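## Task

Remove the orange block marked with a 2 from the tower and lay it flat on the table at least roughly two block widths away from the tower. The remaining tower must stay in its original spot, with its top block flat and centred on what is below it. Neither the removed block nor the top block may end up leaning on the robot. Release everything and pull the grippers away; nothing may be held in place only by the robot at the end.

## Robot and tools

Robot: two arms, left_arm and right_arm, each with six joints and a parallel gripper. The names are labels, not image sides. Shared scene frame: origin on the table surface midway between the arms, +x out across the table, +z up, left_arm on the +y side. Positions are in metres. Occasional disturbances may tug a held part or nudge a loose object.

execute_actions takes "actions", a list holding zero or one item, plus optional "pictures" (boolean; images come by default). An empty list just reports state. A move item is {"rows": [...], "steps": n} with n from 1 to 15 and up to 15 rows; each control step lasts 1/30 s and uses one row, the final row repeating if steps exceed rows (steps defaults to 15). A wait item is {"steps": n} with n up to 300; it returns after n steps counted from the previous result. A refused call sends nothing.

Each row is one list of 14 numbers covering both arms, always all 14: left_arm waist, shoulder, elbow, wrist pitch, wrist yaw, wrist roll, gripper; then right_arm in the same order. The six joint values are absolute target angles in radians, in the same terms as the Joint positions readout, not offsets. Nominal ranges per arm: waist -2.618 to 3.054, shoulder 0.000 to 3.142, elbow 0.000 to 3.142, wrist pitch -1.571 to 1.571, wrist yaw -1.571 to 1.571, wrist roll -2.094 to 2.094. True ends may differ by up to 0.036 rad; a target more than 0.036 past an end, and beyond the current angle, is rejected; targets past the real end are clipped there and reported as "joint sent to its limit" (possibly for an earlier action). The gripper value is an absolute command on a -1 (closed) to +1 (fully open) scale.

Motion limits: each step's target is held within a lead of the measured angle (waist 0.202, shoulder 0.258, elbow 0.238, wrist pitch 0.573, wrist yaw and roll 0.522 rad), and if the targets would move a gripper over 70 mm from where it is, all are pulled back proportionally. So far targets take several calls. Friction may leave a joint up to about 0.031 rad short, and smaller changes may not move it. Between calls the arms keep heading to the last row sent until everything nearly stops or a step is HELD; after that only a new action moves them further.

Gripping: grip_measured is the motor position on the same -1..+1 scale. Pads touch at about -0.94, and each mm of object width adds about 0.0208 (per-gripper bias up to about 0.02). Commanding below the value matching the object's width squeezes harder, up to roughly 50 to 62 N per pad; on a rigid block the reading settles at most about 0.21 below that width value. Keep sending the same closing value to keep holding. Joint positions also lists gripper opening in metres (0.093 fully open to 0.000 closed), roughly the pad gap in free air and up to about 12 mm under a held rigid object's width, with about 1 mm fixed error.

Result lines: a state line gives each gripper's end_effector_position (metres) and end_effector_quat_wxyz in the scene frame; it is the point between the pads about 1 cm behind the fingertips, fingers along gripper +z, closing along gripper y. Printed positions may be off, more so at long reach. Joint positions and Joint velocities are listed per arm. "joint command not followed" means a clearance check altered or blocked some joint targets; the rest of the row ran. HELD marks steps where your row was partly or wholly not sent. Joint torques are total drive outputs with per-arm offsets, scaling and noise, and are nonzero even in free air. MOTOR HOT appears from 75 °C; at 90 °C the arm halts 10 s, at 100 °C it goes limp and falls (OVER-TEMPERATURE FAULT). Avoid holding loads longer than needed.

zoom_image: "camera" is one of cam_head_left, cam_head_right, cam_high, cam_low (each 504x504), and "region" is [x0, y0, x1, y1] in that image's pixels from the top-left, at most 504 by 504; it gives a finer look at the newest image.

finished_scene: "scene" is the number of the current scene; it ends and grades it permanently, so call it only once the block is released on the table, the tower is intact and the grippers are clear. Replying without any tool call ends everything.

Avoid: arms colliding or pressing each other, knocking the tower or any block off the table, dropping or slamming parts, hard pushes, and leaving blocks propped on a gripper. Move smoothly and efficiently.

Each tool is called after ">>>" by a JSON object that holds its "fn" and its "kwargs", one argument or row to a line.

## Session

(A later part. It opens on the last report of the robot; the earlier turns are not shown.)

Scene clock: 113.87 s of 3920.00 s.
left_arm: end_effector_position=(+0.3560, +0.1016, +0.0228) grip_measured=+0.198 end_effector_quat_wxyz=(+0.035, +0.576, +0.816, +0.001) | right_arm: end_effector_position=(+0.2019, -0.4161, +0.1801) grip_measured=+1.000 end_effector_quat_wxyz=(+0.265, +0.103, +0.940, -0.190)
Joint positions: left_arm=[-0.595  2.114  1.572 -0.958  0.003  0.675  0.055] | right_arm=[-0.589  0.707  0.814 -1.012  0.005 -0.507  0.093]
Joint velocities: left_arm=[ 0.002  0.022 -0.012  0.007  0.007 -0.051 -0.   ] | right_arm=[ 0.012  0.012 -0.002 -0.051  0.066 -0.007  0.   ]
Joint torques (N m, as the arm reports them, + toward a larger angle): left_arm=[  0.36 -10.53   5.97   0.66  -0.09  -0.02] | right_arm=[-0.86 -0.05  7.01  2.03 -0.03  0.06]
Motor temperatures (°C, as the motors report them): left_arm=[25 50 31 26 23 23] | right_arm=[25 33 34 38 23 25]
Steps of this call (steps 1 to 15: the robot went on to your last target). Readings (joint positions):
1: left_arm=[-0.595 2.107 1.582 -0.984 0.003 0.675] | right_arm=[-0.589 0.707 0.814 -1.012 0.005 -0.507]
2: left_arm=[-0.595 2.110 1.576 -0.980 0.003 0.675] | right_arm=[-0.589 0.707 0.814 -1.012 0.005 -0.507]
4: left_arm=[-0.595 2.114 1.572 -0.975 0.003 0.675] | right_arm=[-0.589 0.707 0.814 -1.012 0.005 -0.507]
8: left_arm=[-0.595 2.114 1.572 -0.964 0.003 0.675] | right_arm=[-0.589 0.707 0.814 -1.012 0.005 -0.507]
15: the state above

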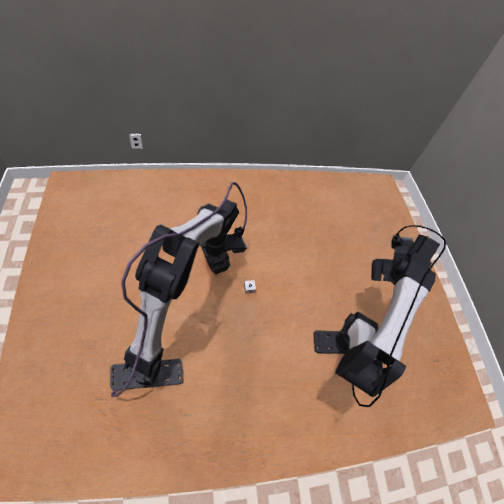

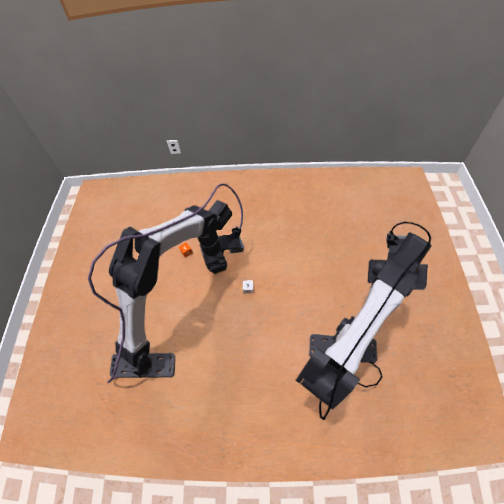

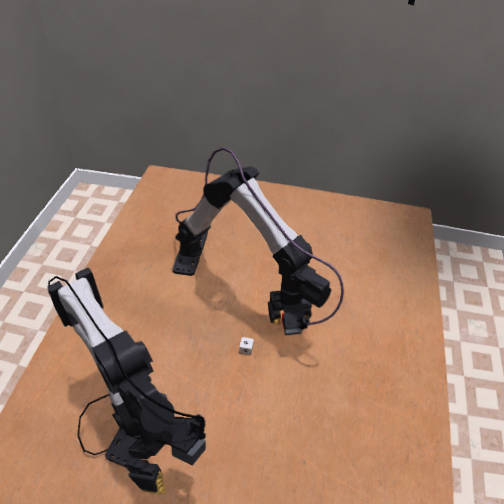

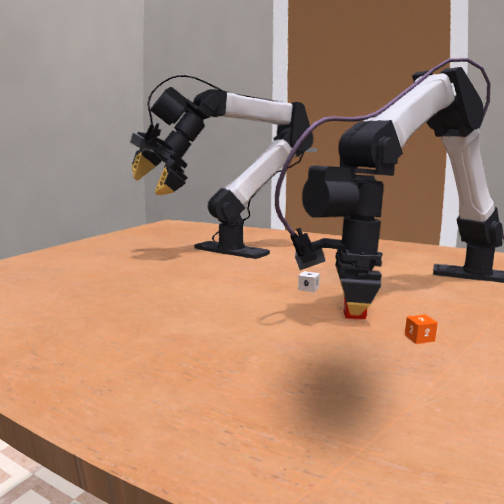

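>>> {"fn": "execute_actions", "kwargs": {
  "actions": [
    {"rows":[[-0.59,2.122,1.562,-0.945,0,0.68,0.05,-0.6,0.7,0.8,-1.0,0,-0.5,1],[-0.59,2.122,1.562,-0.945,0,0.68,-0.05,-0.6,0.7,0.8,-1.0,0,-0.5,1],[-0.59,2.122,1.562,-0.945,0,0.68,-0.12,-0.6,0.7,0.8,-1.0,0,-0.5,1],[-0.59,2.122,1.562,-0.945,0,0.68,-0.18,-0.6,0.7,0.8,-1.0,0,-0.5,1],[-0.59,2.122,1.562,-0.945,0,0.68,-0.23,-0.6,0.7,0.8,-1.0,0,-0.5,1],[-0.59,2.122,1.562,-0.945,0,0.68,-0.28,-0.6,0.7,0.8,-1.0,0,-0.5,1],[-0.59,2.122,1.562,-0.945,0,0.68,-0.33,-0.6,0.7,0.8,-1.0,0,-0.5,1],[-0.59,2.122,1.562,-0.945,0,0.68,-0.4,-0.6,0.7,0.8,-1.0,0,-0.5,1],[-0.59,2.122,1.562,-0.945,0,0.68,-0.56,-0.6,0.7,0.8,-1.0,0,-0.5,1]],"steps":13}
  ],
  "pictures": false
}}

>>> {"fn": "execute_actions", "kwargs": {
  "actions": [
    {"rows":[[-0.595,2.11,1.59,-0.99,0,0.68,-0.56,-0.6,0.7,0.8,-1.0,0,-0.5,1],[-0.595,2.1,1.61,-1.015,0,0.68,-0.56,-0.6,0.7,0.8,-1.0,0,-0.5,1],[-0.595,2.095,1.63,-1.04,0,0.68,-0.56,-0.6,0.7,0.8,-1.0,0,-0.5,1],[-0.595,2.09,1.65,-1.065,0,0.68,-0.56,-0.6,0.7,0.8,-1.0,0,-0.5,1],[-0.595,2.085,1.67,-1.09,0,0.68,-0.56,-0.6,0.7,0.8,-1.0,0,-0.5,1],[-0.6,2.08,1.69,-1.115,0,0.68,-0.56,-0.6,0.7,0.8,-1.0,0,-0.5,1],[-0.61,2.075,1.71,-1.14,0,0.68,-0.56,-0.6,0.7,0.8,-1.0,0,-0.5,1],[-0.625,2.07,1.73,-1.155,0,0.68,-0.56,-0.6,0.7,0.8,-1.0,0,-0.5,1],[-0.645,2.068,1.74,-1.16,0,0.68,-0.56,-0.6,0.7,0.8,-1.0,0,-0.5,1],[-0.67,2.068,1.74,-1.16,0,0.68,-0.56,-0.6,0.7,0.8,-1.0,0,-0.5,1],[-0.695,2.068,1.74,-1.16,0,0.68,-0.56,-0.6,0.7,0.8,-1.0,0,-0.5,1],[-0.72,2.068,1.74,-1.16,0,0.68,-0.56,-0.6,0.7,0.8,-1.0,0,-0.5,1],[-0.745,2.068,1.74,-1.16,0,0.68,-0.56,-0.6,0.7,0.8,-1.0,0,-0.5,1],[-0.77,2.068,1.74,-1.16,0,0.68,-0.56,-0.6,0.7,0.8,-1.0,0,-0.5,1],[-0.795,2.068,1.74,-1.16,0,0.68,-0.56,-0.6,0.7,0.8,-1.0,0,-0.5,1]]}
  ],
  "pictures": false
}}

>>> {"fn": "execute_actions", "kwargs": {
  "actions": [
    {"rows":[[-0.82,2.068,1.74,-1.16,0,0.68,-0.56,-0.6,0.7,0.8,-1.0,0,-0.5,1],[-0.845,2.068,1.74,-1.16,0,0.68,-0.56,-0.6,0.7,0.8,-1.0,0,-0.5,1],[-0.87,2.068,1.74,-1.16,0,0.68,-0.56,-0.6,0.7,0.8,-1.0,0,-0.5,1],[-0.89,2.068,1.74,-1.16,0,0.68,-0.56,-0.6,0.7,0.8,-1.0,0,-0.5,1],[-0.91,2.068,1.74,-1.16,0,0.68,-0.56,-0.6,0.7,0.8,-1.0,0,-0.5,1],[-0.925,2.068,1.74,-1.15,0,0.68,-0.56,-0.6,0.7,0.8,-1.0,0,-0.5,1],[-0.938,2.068,1.73,-1.14,0,0.68,-0.56,-0.6,0.7,0.8,-1.0,0,-0.5,1],[-0.948,2.068,1.72,-1.13,0,0.68,-0.56,-0.6,0.7,0.8,-1.0,0,-0.5,1],[-0.954,2.068,1.71,-1.12,0,0.68,-0.56,-0.6,0.7,0.8,-1.0,0,-0.5,1],[-0.957,2.068,1.70,-1.11,0,0.68,-0.56,-0.6,0.7,0.8,-1.0,0,-0.5,1],[-0.957,2.068,1.69,-1.10,0,0.68,-0.56,-0.6,0.7,0.8,-1.0,0,-0.5,1],[-0.957,2.068,1.68,-1.085,0,0.68,-0.56,-0.6,0.7,0.8,-1.0,0,-0.5,1],[-0.957,2.068,1.67,-1.075,0,0.68,-0.56,-0.6,0.7,0.8,-1.0,0,-0.5,1],[-0.957,2.068,1.66,-1.065,0,0.68,-0.56,-0.6,0.7,0.8,-1.0,0,-0.5,1],[-0.957,2.068,1.645,-1.058,0,0.68,-0.56,-0.6,0.7,0.8,-1.0,0,-0.5,1]]}
  ],
  "pictures": false
}}

>>> {"fn": "execute_actions", "kwargs": {
  "actions": [
    {"steps":15}
  ]
}}

>>> {"fn": "zoom_image", "kwargs": {
  "camera": "cam_low",
  "region": [260,190,360,300]
}}

Scene clock: 136.50 s of 3920.00 s.
left_arm: end_effector_position=(+0.3563, +0.1014, +0.0228) grip_measured=-0.429 end_effector_quat_wxyz=(+0.036, +0.576, +0.816, +0.001) | right_arm: end_effector_position=(+0.2019, -0.4161, +0.1801) grip_measured=+1.000 end_effector_quat_wxyz=(+0.265, +0.103, +0.940, -0.190)
Joint positions: left_arm=[-0.595  2.114  1.572 -0.957  0.003  0.675  0.025] | right_arm=[-0.589  0.707  0.814 -1.012  0.005 -0.507  0.093]
Joint velocities: left_arm=[ 0.017  0.012 -0.017  0.022 -0.007 -0.007  0.   ] | right_arm=[-0.002  0.007 -0.002 -0.037  0.037 -0.007  0.   ]
Joint torques (N m, as the arm reports them, + toward a larger angle): left_arm=[  0.34 -10.58   5.97   0.68  -0.11  -0.02] | right_arm=[-0.85 -0.04  7.    2.03 -0.03  0.05]
Motor temperatures (°C, as the motors report them): left_arm=[25 50 31 26 23 23] | right_arm=[25 33 35 39 23 25]
Steps of this call (steps 1 to 15: the robot went on to your last target; steps 16 to 90: nothing new was sent; then 19.20 s passed at rest; steps 91 to 103: all 13 steps of this action). Readings (joint positions):
91: left_arm=[-0.595 2.114 1.572 -0.957 0.003 0.675] | right_arm=[-0.589 0.707 0.814 -1.012 0.005 -0.507]
92: left_arm=[-0.595 2.114 1.572 -0.957 0.003 0.675] | right_arm=[-0.589 0.707 0.814 -1.012 0.005 -0.507]
94: left_arm=[-0.595 2.114 1.572 -0.957 0.003 0.675] | right_arm=[-0.589 0.707 0.814 -1.012 0.005 -0.507]
98: left_arm=[-0.595 2.114 1.572 -0.957 0.003 0.675] | right_arm=[-0.589 0.707 0.814 -1.012 0.005 -0.507]
103: the state above

Scene clock: 137.00 s of 3920.00 s.
left_arm: end_effector_position=(+0.3305, +0.0522, +0.0733) grip_measured=-0.429 end_effector_quat_wxyz=(+0.046, +0.630, +0.776, +0.001) | right_arm: end_effector_position=(+0.2019, -0.4161, +0.1801) grip_measured=+1.000 end_effector_quat_wxyz=(+0.265, +0.103, +0.940, -0.190)
Joint positions: left_arm=[-0.73   2.083  1.728 -1.123 -0.004  0.675  0.025] | right_arm=[-0.589  0.707  0.814 -1.012  0.005 -0.507  0.093]
Joint velocities: left_arm=[-0.906  0.007 -0.007 -0.095  0.007 -0.022 -0.001] | right_arm=[-0.017  0.002  0.007  0.022 -0.007  0.022  0.   ]
Joint torques (N m, as the arm reports them, + toward a larger angle): left_arm=[ -0.99 -12.28   8.29   0.36  -0.04  -0.01] | right_arm=[-0.89 -0.02  7.01  2.03 -0.03  0.06]
Motor temperatures (°C, as the motors report them): left_arm=[25 50 31 26 23 23] | right_arm=[25 33 35 39 23 25]
Steps of this call (steps 1 to 15: all 15 steps of this action). Readings (joint positions):
1: left_arm=[-0.595 2.114 1.572 -0.958 0.003 0.675] | right_arm=[-0.589 0.707 0.814 -1.012 0.005 -0.507]
2: left_arm=[-0.595 2.114 1.575 -0.967 0.003 0.675] | right_arm=[-0.589 0.707 0.814 -1.012 0.005 -0.507]
4: left_arm=[-0.595 2.114 1.597 -0.999 0.003 0.675] | right_arm=[-0.589 0.707 0.814 -1.012 0.005 -0.507]
8: left_arm=[-0.597 2.112 1.678 -1.070 0.003 0.675] | right_arm=[-0.589 0.707 0.814 -1.012 0.005 -0.507]
15: the state above

Scene clock: 137.50 s of 3920.00 s.
left_arm: end_effector_position=(+0.2567, -0.0097, +0.0611) grip_measured=-0.429 end_effector_quat_wxyz=(+0.035, +0.714, +0.699, -0.005) | right_arm: end_effector_position=(+0.2019, -0.4161, +0.1801) grip_measured=+1.000 end_effector_quat_wxyz=(+0.265, +0.103, +0.940, -0.190)
Joint positions: left_arm=[-0.957  2.083  1.681 -1.098  0.002  0.675  0.025] | right_arm=[-0.589  0.707  0.814 -1.012  0.005 -0.507  0.093]
Joint velocities: left_arm=[ 0.002  0.002 -0.349  0.227 -0.066  0.051  0.001] | right_arm=[-0.002 -0.002  0.007 -0.051  0.051  0.022  0.   ]
Joint torques (N m, as the arm reports them, + toward a larger angle): left_arm=[  0.07 -12.18   5.66   0.61  -0.07  -0.03] | right_arm=[-0.89 -0.03  7.05  2.03 -0.03  0.06]
Motor temperatures (°C, as the motors report them): left_arm=[25 51 31 26 23 23] | right_arm=[25 33 35 39 23 25]
Steps of this call (steps 1 to 15: all 15 steps of this action). Readings (joint positions):
1: left_arm=[-0.761 2.083 1.728 -1.127 -0.003 0.675] | right_arm=[-0.589 0.707 0.814 -1.012 0.005 -0.507]
2: left_arm=[-0.791 2.083 1.728 -1.131 -0.003 0.675] | right_arm=[-0.589 0.707 0.814 -1.012 0.005 -0.507]
4: left_arm=[-0.848 2.083 1.728 -1.135 -0.002 0.675] | right_arm=[-0.589 0.707 0.814 -1.012 0.005 -0.507]
8: left_arm=[-0.930 2.083 1.728 -1.138 0.000 0.675] | right_arm=[-0.589 0.707 0.814 -1.012 0.005 -0.507]
15: the state above

Scene clock: 138.00 s of 3920.00 s.
left_arm: end_effector_position=(+0.2564, -0.0094, +0.0552) grip_measured=-0.429 end_effector_quat_wxyz=(+0.036, +0.714, +0.699, -0.005) | right_arm: end_effector_position=(+0.2019, -0.4161, +0.1801) grip_measured=+1.000 end_effector_quat_wxyz=(+0.265, +0.103, +0.940, -0.190)
Joint positions: left_arm=[-0.957  2.083  1.657 -1.071  0.002  0.675  0.025] | right_arm=[-0.589  0.707  0.814 -1.012  0.005 -0.507  0.093]
Joint velocities: left_arm=[-0.007  0.012  0.002  0.022  0.007 -0.037 -0.   ] | right_arm=[ 0.007 -0.002  0.007 -0.066  0.051  0.007  0.   ]
Joint torques (N m, as the arm reports them, + toward a larger angle): left_arm=[  0.01 -12.19   5.96   0.69  -0.08  -0.02] | right_arm=[-0.9  -0.02  6.98  2.03 -0.03  0.05]
Motor temperatures (°C, as the motors report them): left_arm=[25 51 31 26 23 23] | right_arm=[25 33 35 39 23 25]
Steps of this call (steps 1 to 15: the robot went on to your last target). Readings (joint positions):
1: left_arm=[-0.957 2.083 1.671 -1.092 0.002 0.675] | right_arm=[-0.589 0.707 0.814 -1.012 0.005 -0.507]
2: left_arm=[-0.957 2.083 1.663 -1.089 0.002 0.675] | right_arm=[-0.589 0.707 0.814 -1.012 0.005 -0.507]
4: left_arm=[-0.957 2.083 1.657 -1.087 0.002 0.675] | right_arm=[-0.589 0.707 0.814 -1.012 0.005 -0.507]
8: left_arm=[-0.957 2.083 1.657 -1.076 0.002 0.675] | right_arm=[-0.589 0.707 0.814 -1.012 0.005 -0.507]
15: the state above

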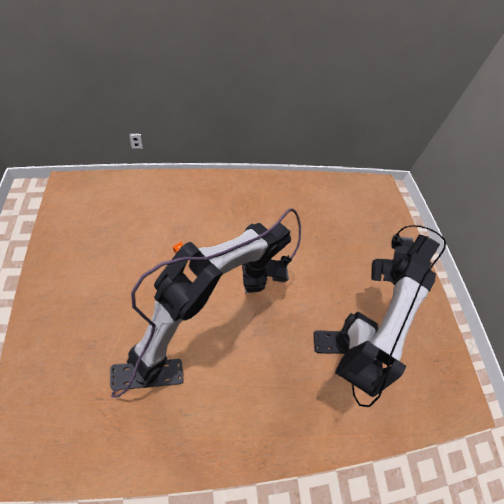

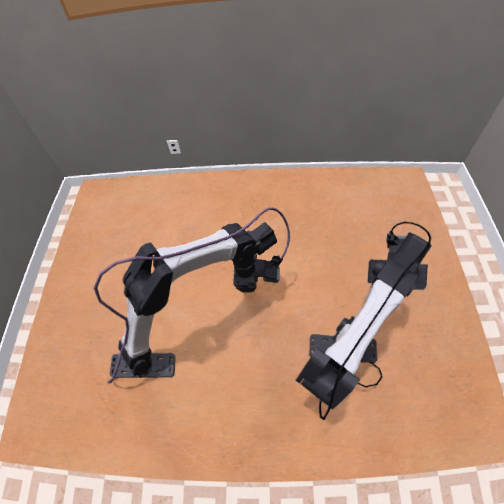

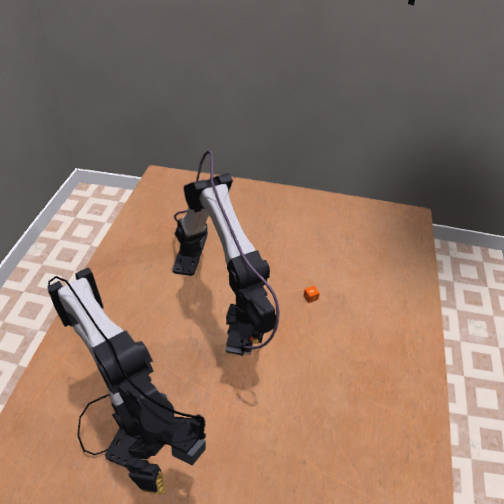

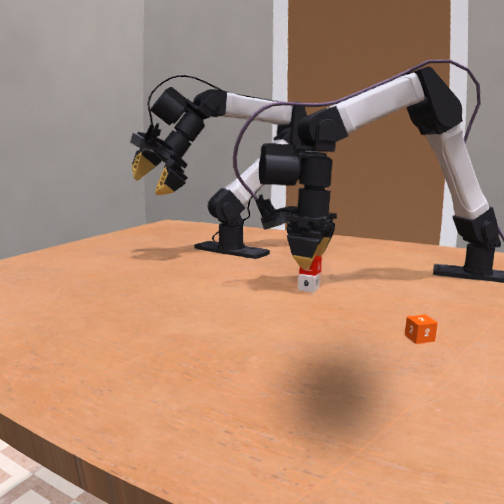

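Region (260, 190, 360, 300) of cam_low's 504x504 image, scaled by 4.582, with more detail than that image has; it fills the left 458 columns of this view, and the rest is white.

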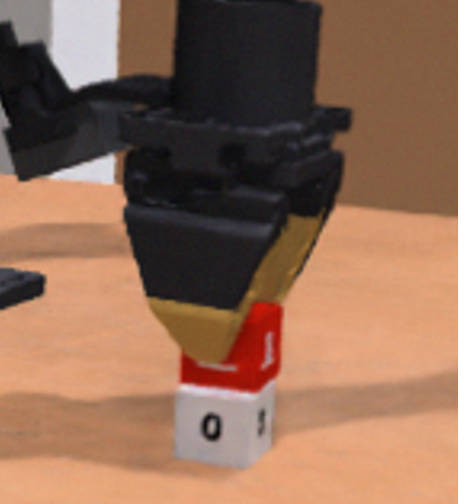

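>>> {"fn": "execute_actions", "kwargs": {
  "actions": [
    {"rows":[[-0.957,2.068,1.64,-1.048,0,0.68,-0.56,-0.6,0.7,0.8,-1.0,0,-0.5,1],[-0.957,2.068,1.635,-1.04,0,0.68,-0.56,-0.6,0.7,0.8,-1.0,0,-0.5,1],[-0.957,2.068,1.628,-1.036,0,0.68,-0.56,-0.6,0.7,0.8,-1.0,0,-0.5,1]]}
  ]
}}

>>> {"fn": "zoom_image", "kwargs": {
  "camera": "cam_low",
  "region": [260,190,360,300]
}}

Scene clock: 141.20 s of 3920.00 s.
left_arm: end_effector_position=(+0.2569, -0.0100, +0.0518) grip_measured=-0.429 end_effector_quat_wxyz=(+0.039, +0.714, +0.699, -0.006) | right_arm: end_effector_position=(+0.2019, -0.4161, +0.1801) grip_measured=+1.000 end_effector_quat_wxyz=(+0.265, +0.103, +0.940, -0.190)
Joint positions: left_arm=[-0.957  2.083  1.643 -1.051  0.002  0.675  0.025] | right_arm=[-0.589  0.707  0.814 -1.012  0.005 -0.507  0.093]
Joint velocities: left_arm=[-0.002 -0.002 -0.007 -0.095 -0.022  0.037  0.   ] | right_arm=[-0.012  0.002 -0.007 -0.007 -0.007 -0.022  0.   ]
Joint torques (N m, as the arm reports them, + toward a larger angle): left_arm=[  0.   -12.2    5.67   0.73  -0.08  -0.03] | right_arm=[-0.85 -0.03  7.    2.03 -0.03  0.05]
Motor temperatures (°C, as the motors report them): left_arm=[25 51 31 26 23 23] | right_arm=[25 33 35 39 23 25]
Steps of this call (steps 1 to 15: the robot went on to your last target; steps 16 to 81: nothing new was sent; steps 82 to 96: all 15 steps of this action). Readings (joint positions):
82: left_arm=[-0.957 2.083 1.657 -1.069 0.002 0.675] | right_arm=[-0.589 0.707 0.814 -1.012 0.005 -0.507]
83: left_arm=[-0.957 2.083 1.656 -1.066 0.002 0.675] | right_arm=[-0.589 0.707 0.814 -1.012 0.005 -0.507]
85: left_arm=[-0.957 2.083 1.650 -1.057 0.002 0.675] | right_arm=[-0.589 0.707 0.814 -1.012 0.005 -0.507]
89: left_arm=[-0.957 2.083 1.643 -1.053 0.002 0.675] | right_arm=[-0.589 0.707 0.814 -1.012 0.005 -0.507]
96: the state above

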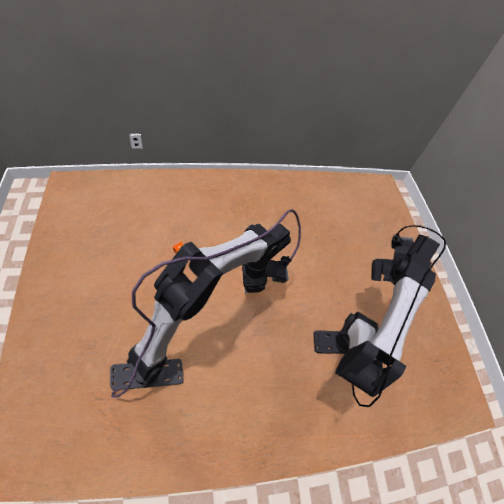

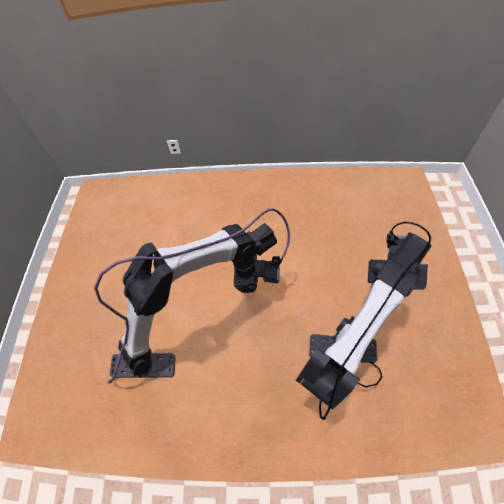

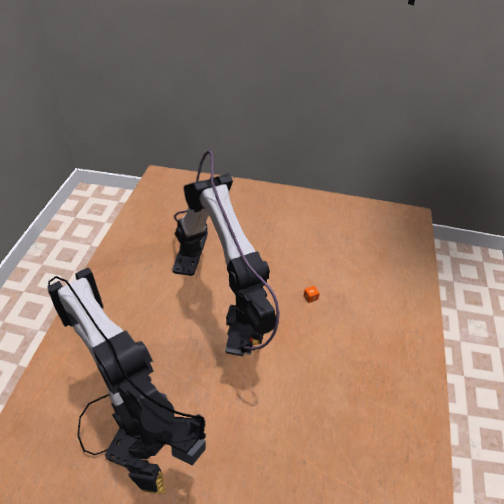

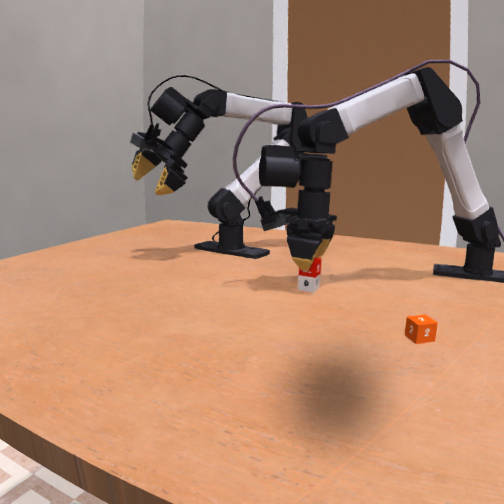

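Region (260, 190, 360, 300) of cam_low's 504x504 image, scaled by 4.582, with more detail than that image has; it fills the left 458 columns of this view, and the rest is white.

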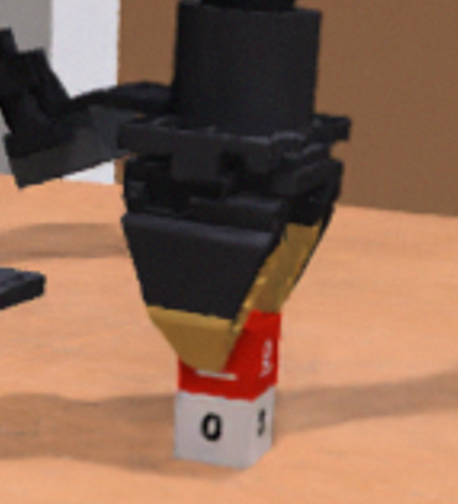

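>>> {"fn": "execute_actions", "kwargs": {
  "actions": [
    {"rows":[[-0.957,2.068,1.628,-1.036,0,0.68,-0.4,-0.6,0.7,0.8,-1.0,0,-0.5,1],[-0.957,2.068,1.628,-1.036,0,0.68,-0.35,-0.6,0.7,0.8,-1.0,0,-0.5,1],[-0.957,2.068,1.628,-1.036,0,0.68,-0.3,-0.6,0.7,0.8,-1.0,0,-0.5,1],[-0.957,2.068,1.628,-1.036,0,0.68,-0.2,-0.6,0.7,0.8,-1.0,0,-0.5,1],[-0.957,2.068,1.628,-1.036,0,0.68,0.4,-0.6,0.7,0.8,-1.0,0,-0.5,1]],"steps":15}
  ]
}}

>>> {"fn": "execute_actions", "kwargs": {
  "actions": [
    {"rows":[[-0.957,2.065,1.66,-1.08,0,0.68,0.4,-0.6,0.7,0.8,-1.0,0,-0.5,1],[-0.957,2.065,1.68,-1.1,0,0.68,0.4,-0.6,0.7,0.8,-1.0,0,-0.5,1],[-0.957,2.065,1.70,-1.13,0,0.68,0.4,-0.6,0.7,0.8,-1.0,0,-0.5,1],[-0.957,2.06,1.72,-1.15,0,0.68,0.4,-0.6,0.7,0.8,-1.0,0,-0.5,1],[-0.957,2.06,1.74,-1.18,0,0.68,0.4,-0.6,0.7,0.8,-1.0,0,-0.5,1],[-0.957,2.06,1.76,-1.2,0,0.68,0.4,-0.6,0.7,0.8,-1.0,0,-0.5,1],[-0.957,2.06,1.78,-1.23,0,0.68,0.4,-0.6,0.7,0.8,-1.0,0,-0.5,1],[-0.957,2.06,1.8,-1.25,0,0.68,0.4,-0.6,0.7,0.8,-1.0,0,-0.5,1]],"steps":15}
  ]
}}

Scene clock: 154.23 s of 3920.00 s.
left_arm: end_effector_position=(+0.2573, -0.0104, +0.0518) grip_measured=+0.398 end_effector_quat_wxyz=(+0.041, +0.714, +0.699, -0.006) | right_arm: end_effector_position=(+0.2019, -0.4161, +0.1801) grip_measured=+1.000 end_effector_quat_wxyz=(+0.265, +0.103, +0.940, -0.190)
Joint positions: left_arm=[-0.957  2.083  1.643 -1.048  0.002  0.675  0.064] | right_arm=[-0.589  0.707  0.814 -1.012  0.005 -0.507  0.093]
Joint velocities: left_arm=[ 0.002  0.012  0.002 -0.022 -0.037  0.007 -0.   ] | right_arm=[-0.002  0.007 -0.007  0.037 -0.066 -0.037  0.   ]
Joint torques (N m, as the arm reports them, + toward a larger angle): left_arm=[  0.01 -12.25   5.68   0.69  -0.08  -0.02] | right_arm=[-0.83 -0.06  7.01  2.03 -0.02  0.06]
Motor temperatures (°C, as the motors report them): left_arm=[25 53 31 26 23 23] | right_arm=[25 32 35 39 23 25]
Steps of this call (steps 1 to 15: the robot went on to your last target; steps 16 to 90: nothing new was sent; then 9.53 s passed at rest; steps 91 to 105: all 15 steps of this action). Readings (joint positions):
91: left_arm=[-0.957 2.083 1.643 -1.051 0.002 0.675] | right_arm=[-0.589 0.707 0.814 -1.012 0.005 -0.507]
92: left_arm=[-0.957 2.083 1.643 -1.051 0.002 0.675] | right_arm=[-0.589 0.707 0.814 -1.012 0.005 -0.507]
94: left_arm=[-0.957 2.083 1.643 -1.051 0.002 0.675] | right_arm=[-0.589 0.707 0.814 -1.012 0.005 -0.507]
98: left_arm=[-0.957 2.083 1.643 -1.049 0.002 0.675] | right_arm=[-0.589 0.707 0.814 -1.012 0.005 -0.507]
105: the state above

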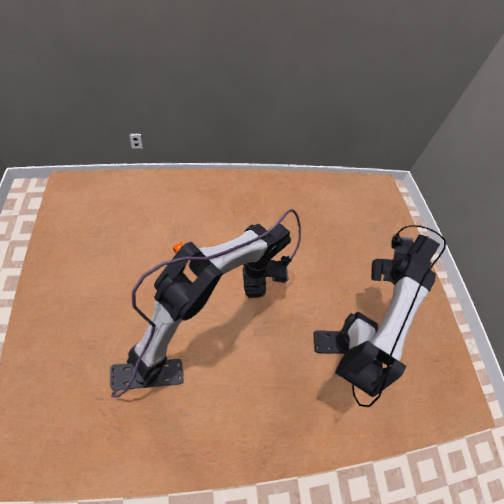

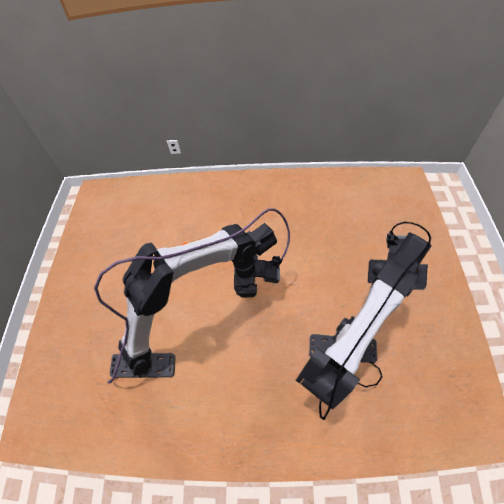

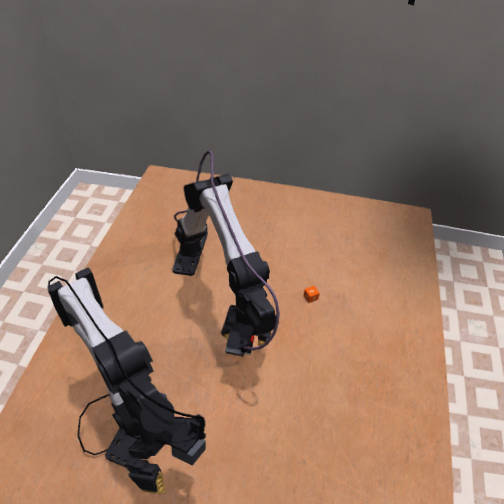

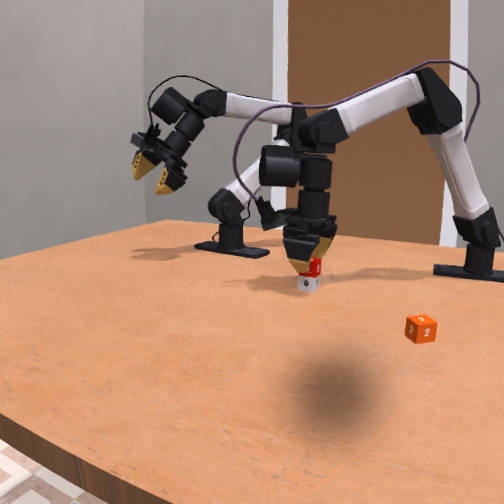

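Scene clock: 154.73 s of 3920.00 s.
left_arm: end_effector_position=(+0.2563, -0.0092, +0.0902) grip_measured=+0.398 end_effector_quat_wxyz=(+0.031, +0.714, +0.699, -0.005) | right_arm: end_effector_position=(+0.2019, -0.4161, +0.1801) grip_measured=+1.000 end_effector_quat_wxyz=(+0.265, +0.103, +0.940, -0.190)
Joint positions: left_arm=[-0.957  2.076  1.786 -1.219  0.002  0.675  0.064] | right_arm=[-0.589  0.707  0.814 -1.012  0.005 -0.507  0.093]
Joint velocities: left_arm=[-0.007 -0.007  0.012 -0.212  0.022 -0.037 -0.   ] | right_arm=[-0.002 -0.017 -0.002 -0.081 -0.007 -0.007  0.   ]
Joint torques (N m, as the arm reports them, + toward a larger angle): left_arm=[ -0.01 -12.21   8.3    0.47  -0.09  -0.02] | right_arm=[-0.87 -0.04  7.01  2.04 -0.03  0.05]
Motor temperatures (°C, as the motors report them): left_arm=[25 53 31 26 23 23] | right_arm=[25 32 35 39 23 25]
Steps of this call (steps 1 to 15: all 15 steps of this action). Readings (joint positions):
1: left_arm=[-0.957 2.083 1.643 -1.050 0.002 0.675] | right_arm=[-0.589 0.707 0.814 -1.012 0.005 -0.507]
2: left_arm=[-0.957 2.083 1.646 -1.058 0.002 0.675] | right_arm=[-0.589 0.707 0.814 -1.012 0.005 -0.507]
4: left_arm=[-0.957 2.083 1.667 -1.088 0.002 0.675] | right_arm=[-0.589 0.707 0.814 -1.012 0.005 -0.507]
8: left_arm=[-0.957 2.083 1.749 -1.159 0.002 0.675] | right_arm=[-0.589 0.707 0.814 -1.012 0.005 -0.507]
15: the state above

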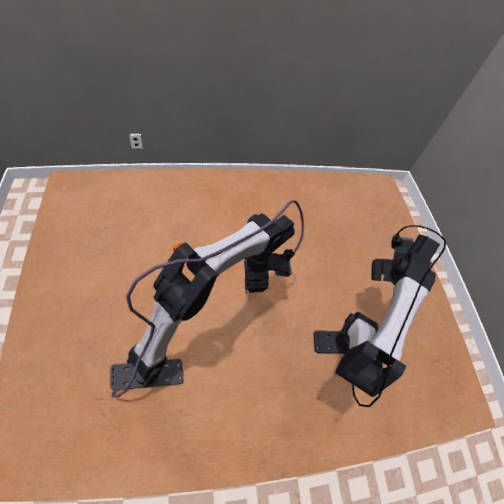

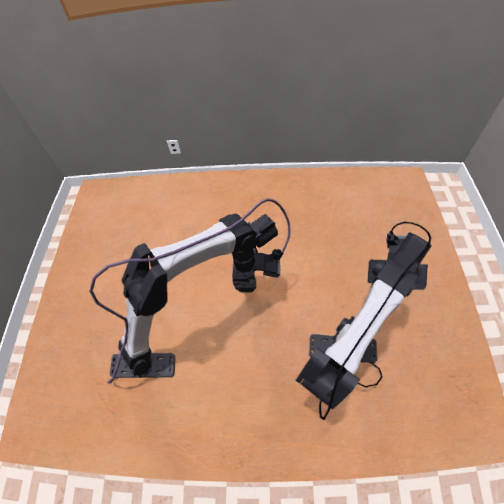

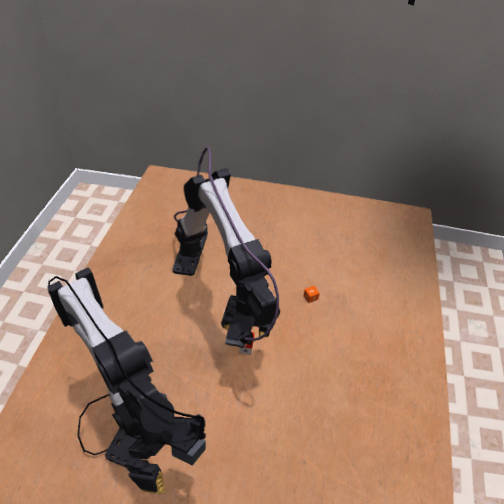

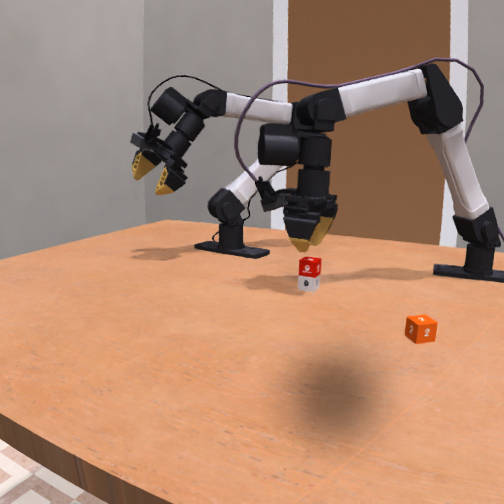

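>>> {"fn": "execute_actions", "kwargs": {
  "actions": [
    {"rows":[[-0.95,1.98,1.8,-1.27,0,0.68,0.4,-0.6,0.7,0.8,-1.0,0,-0.5,1],[-0.93,1.92,1.8,-1.29,0,0.68,0.4,-0.6,0.7,0.8,-1.0,0,-0.5,1],[-0.9,1.86,1.78,-1.31,0,0.68,0.4,-0.6,0.7,0.8,-1.0,0,-0.5,1],[-0.85,1.8,1.76,-1.33,0,0.68,0.4,-0.6,0.7,0.8,-1.0,0,-0.5,1],[-0.72,1.7,1.72,-1.33,0,0.68,0.4,-0.6,0.7,0.8,-1.0,0,-0.5,1]],"steps":15}
  ]
}}

>>> {"fn": "zoom_image", "kwargs": {
  "camera": "cam_high",
  "region": [210,290,290,370]
}}

>>> {"fn": "zoom_image", "kwargs": {
  "camera": "cam_low",
  "region": [260,190,360,300]
}}

Scene clock: 161.03 s of 3920.00 s.
left_arm: end_effector_position=(+0.2934, +0.0942, +0.2214) grip_measured=+0.398 end_effector_quat_wxyz=(+0.162, +0.613, +0.774, +0.004) | right_arm: end_effector_position=(+0.2019, -0.4161, +0.1801) grip_measured=+1.000 end_effector_quat_wxyz=(+0.265, +0.103, +0.940, -0.190)
Joint positions: left_arm=[-0.707  1.681  1.743 -1.308 -0.007  0.675  0.064] | right_arm=[-0.589  0.707  0.814 -1.012  0.005 -0.507  0.093]
Joint velocities: left_arm=[-0.046  0.022 -0.149 -0.139  0.037  0.007 -0.   ] | right_arm=[ 0.002 -0.007  0.007 -0.11  -0.007 -0.037  0.   ]
Joint torques (N m, as the arm reports them, + toward a larger angle): left_arm=[-0.95 -6.58  6.05  0.96 -0.05 -0.03] | right_arm=[-0.87 -0.06  6.98  2.02 -0.03  0.06]
Motor temperatures (°C, as the motors report them): left_arm=[25 54 31 26 23 23] | right_arm=[25 32 35 39 23 25]
Steps of this call (steps 1 to 30: the robot went on to your last target; steps 31 to 90: nothing new was sent; then 2.80 s passed at rest; steps 91 to 105: all 15 steps of this action). Readings (joint positions):
91: left_arm=[-0.957 2.070 1.786 -1.240 0.002 0.675] | right_arm=[-0.589 0.707 0.814 -1.012 0.005 -0.507]
92: left_arm=[-0.956 2.055 1.786 -1.246 0.002 0.675] | right_arm=[-0.589 0.707 0.814 -1.012 0.005 -0.507]
94: left_arm=[-0.941 1.990 1.776 -1.258 0.004 0.675] | right_arm=[-0.589 0.707 0.814 -1.012 0.005 -0.507]
98: left_arm=[-0.810 1.804 1.752 -1.273 0.010 0.675] | right_arm=[-0.589 0.707 0.814 -1.012 0.005 -0.507]
105: the state above

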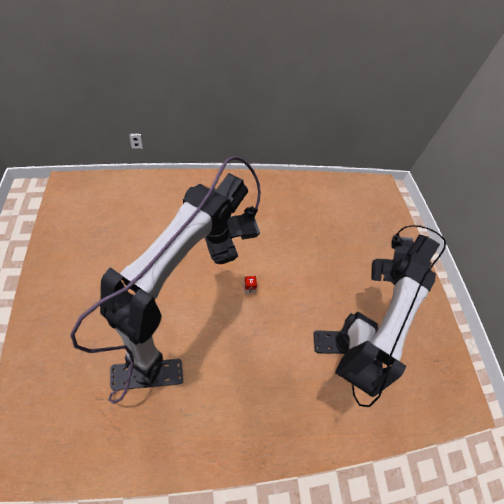

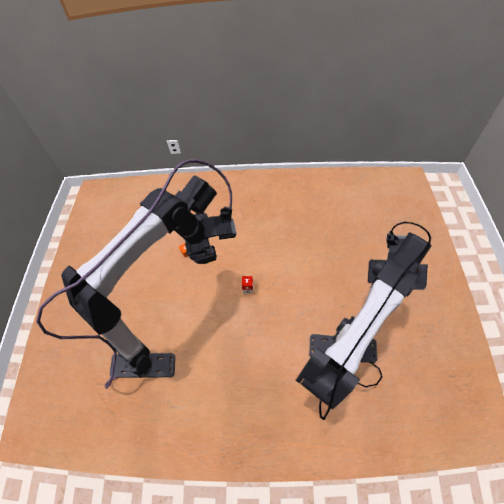

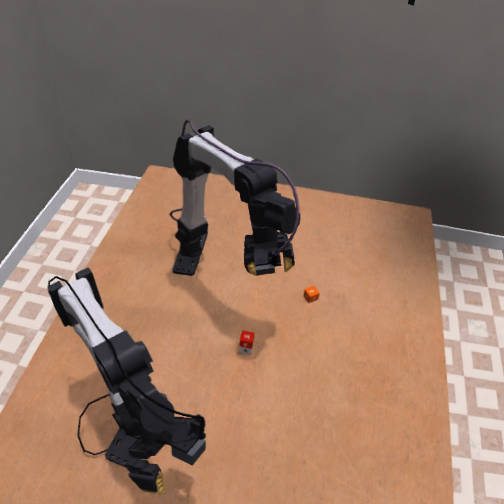

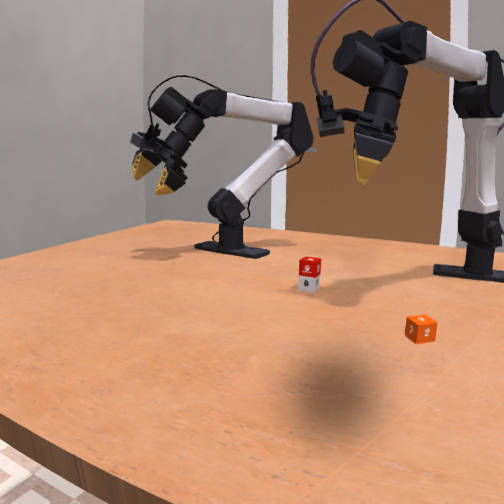

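Region (210, 290, 290, 370) of cam_high's 504x504 image, scaled by 6.300, with more detail than that image has.

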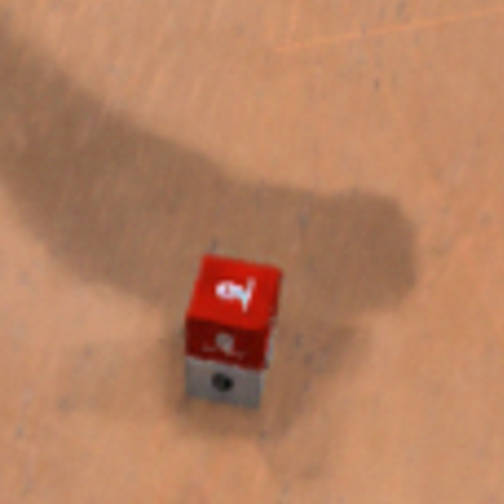

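Region (260, 190, 360, 300) of cam_low's 504x504 image, scaled by 4.582, with more detail than that image has; it fills the left 458 columns of this view, and the rest is white.

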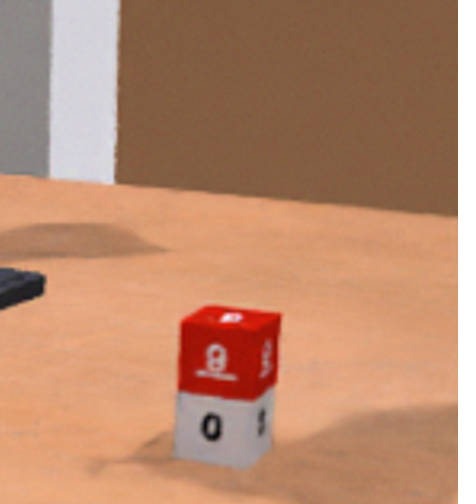

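>>> {"fn": "finished_scene", "kwargs": {
  "scene": 2
}}

The scene is finished: the task was done.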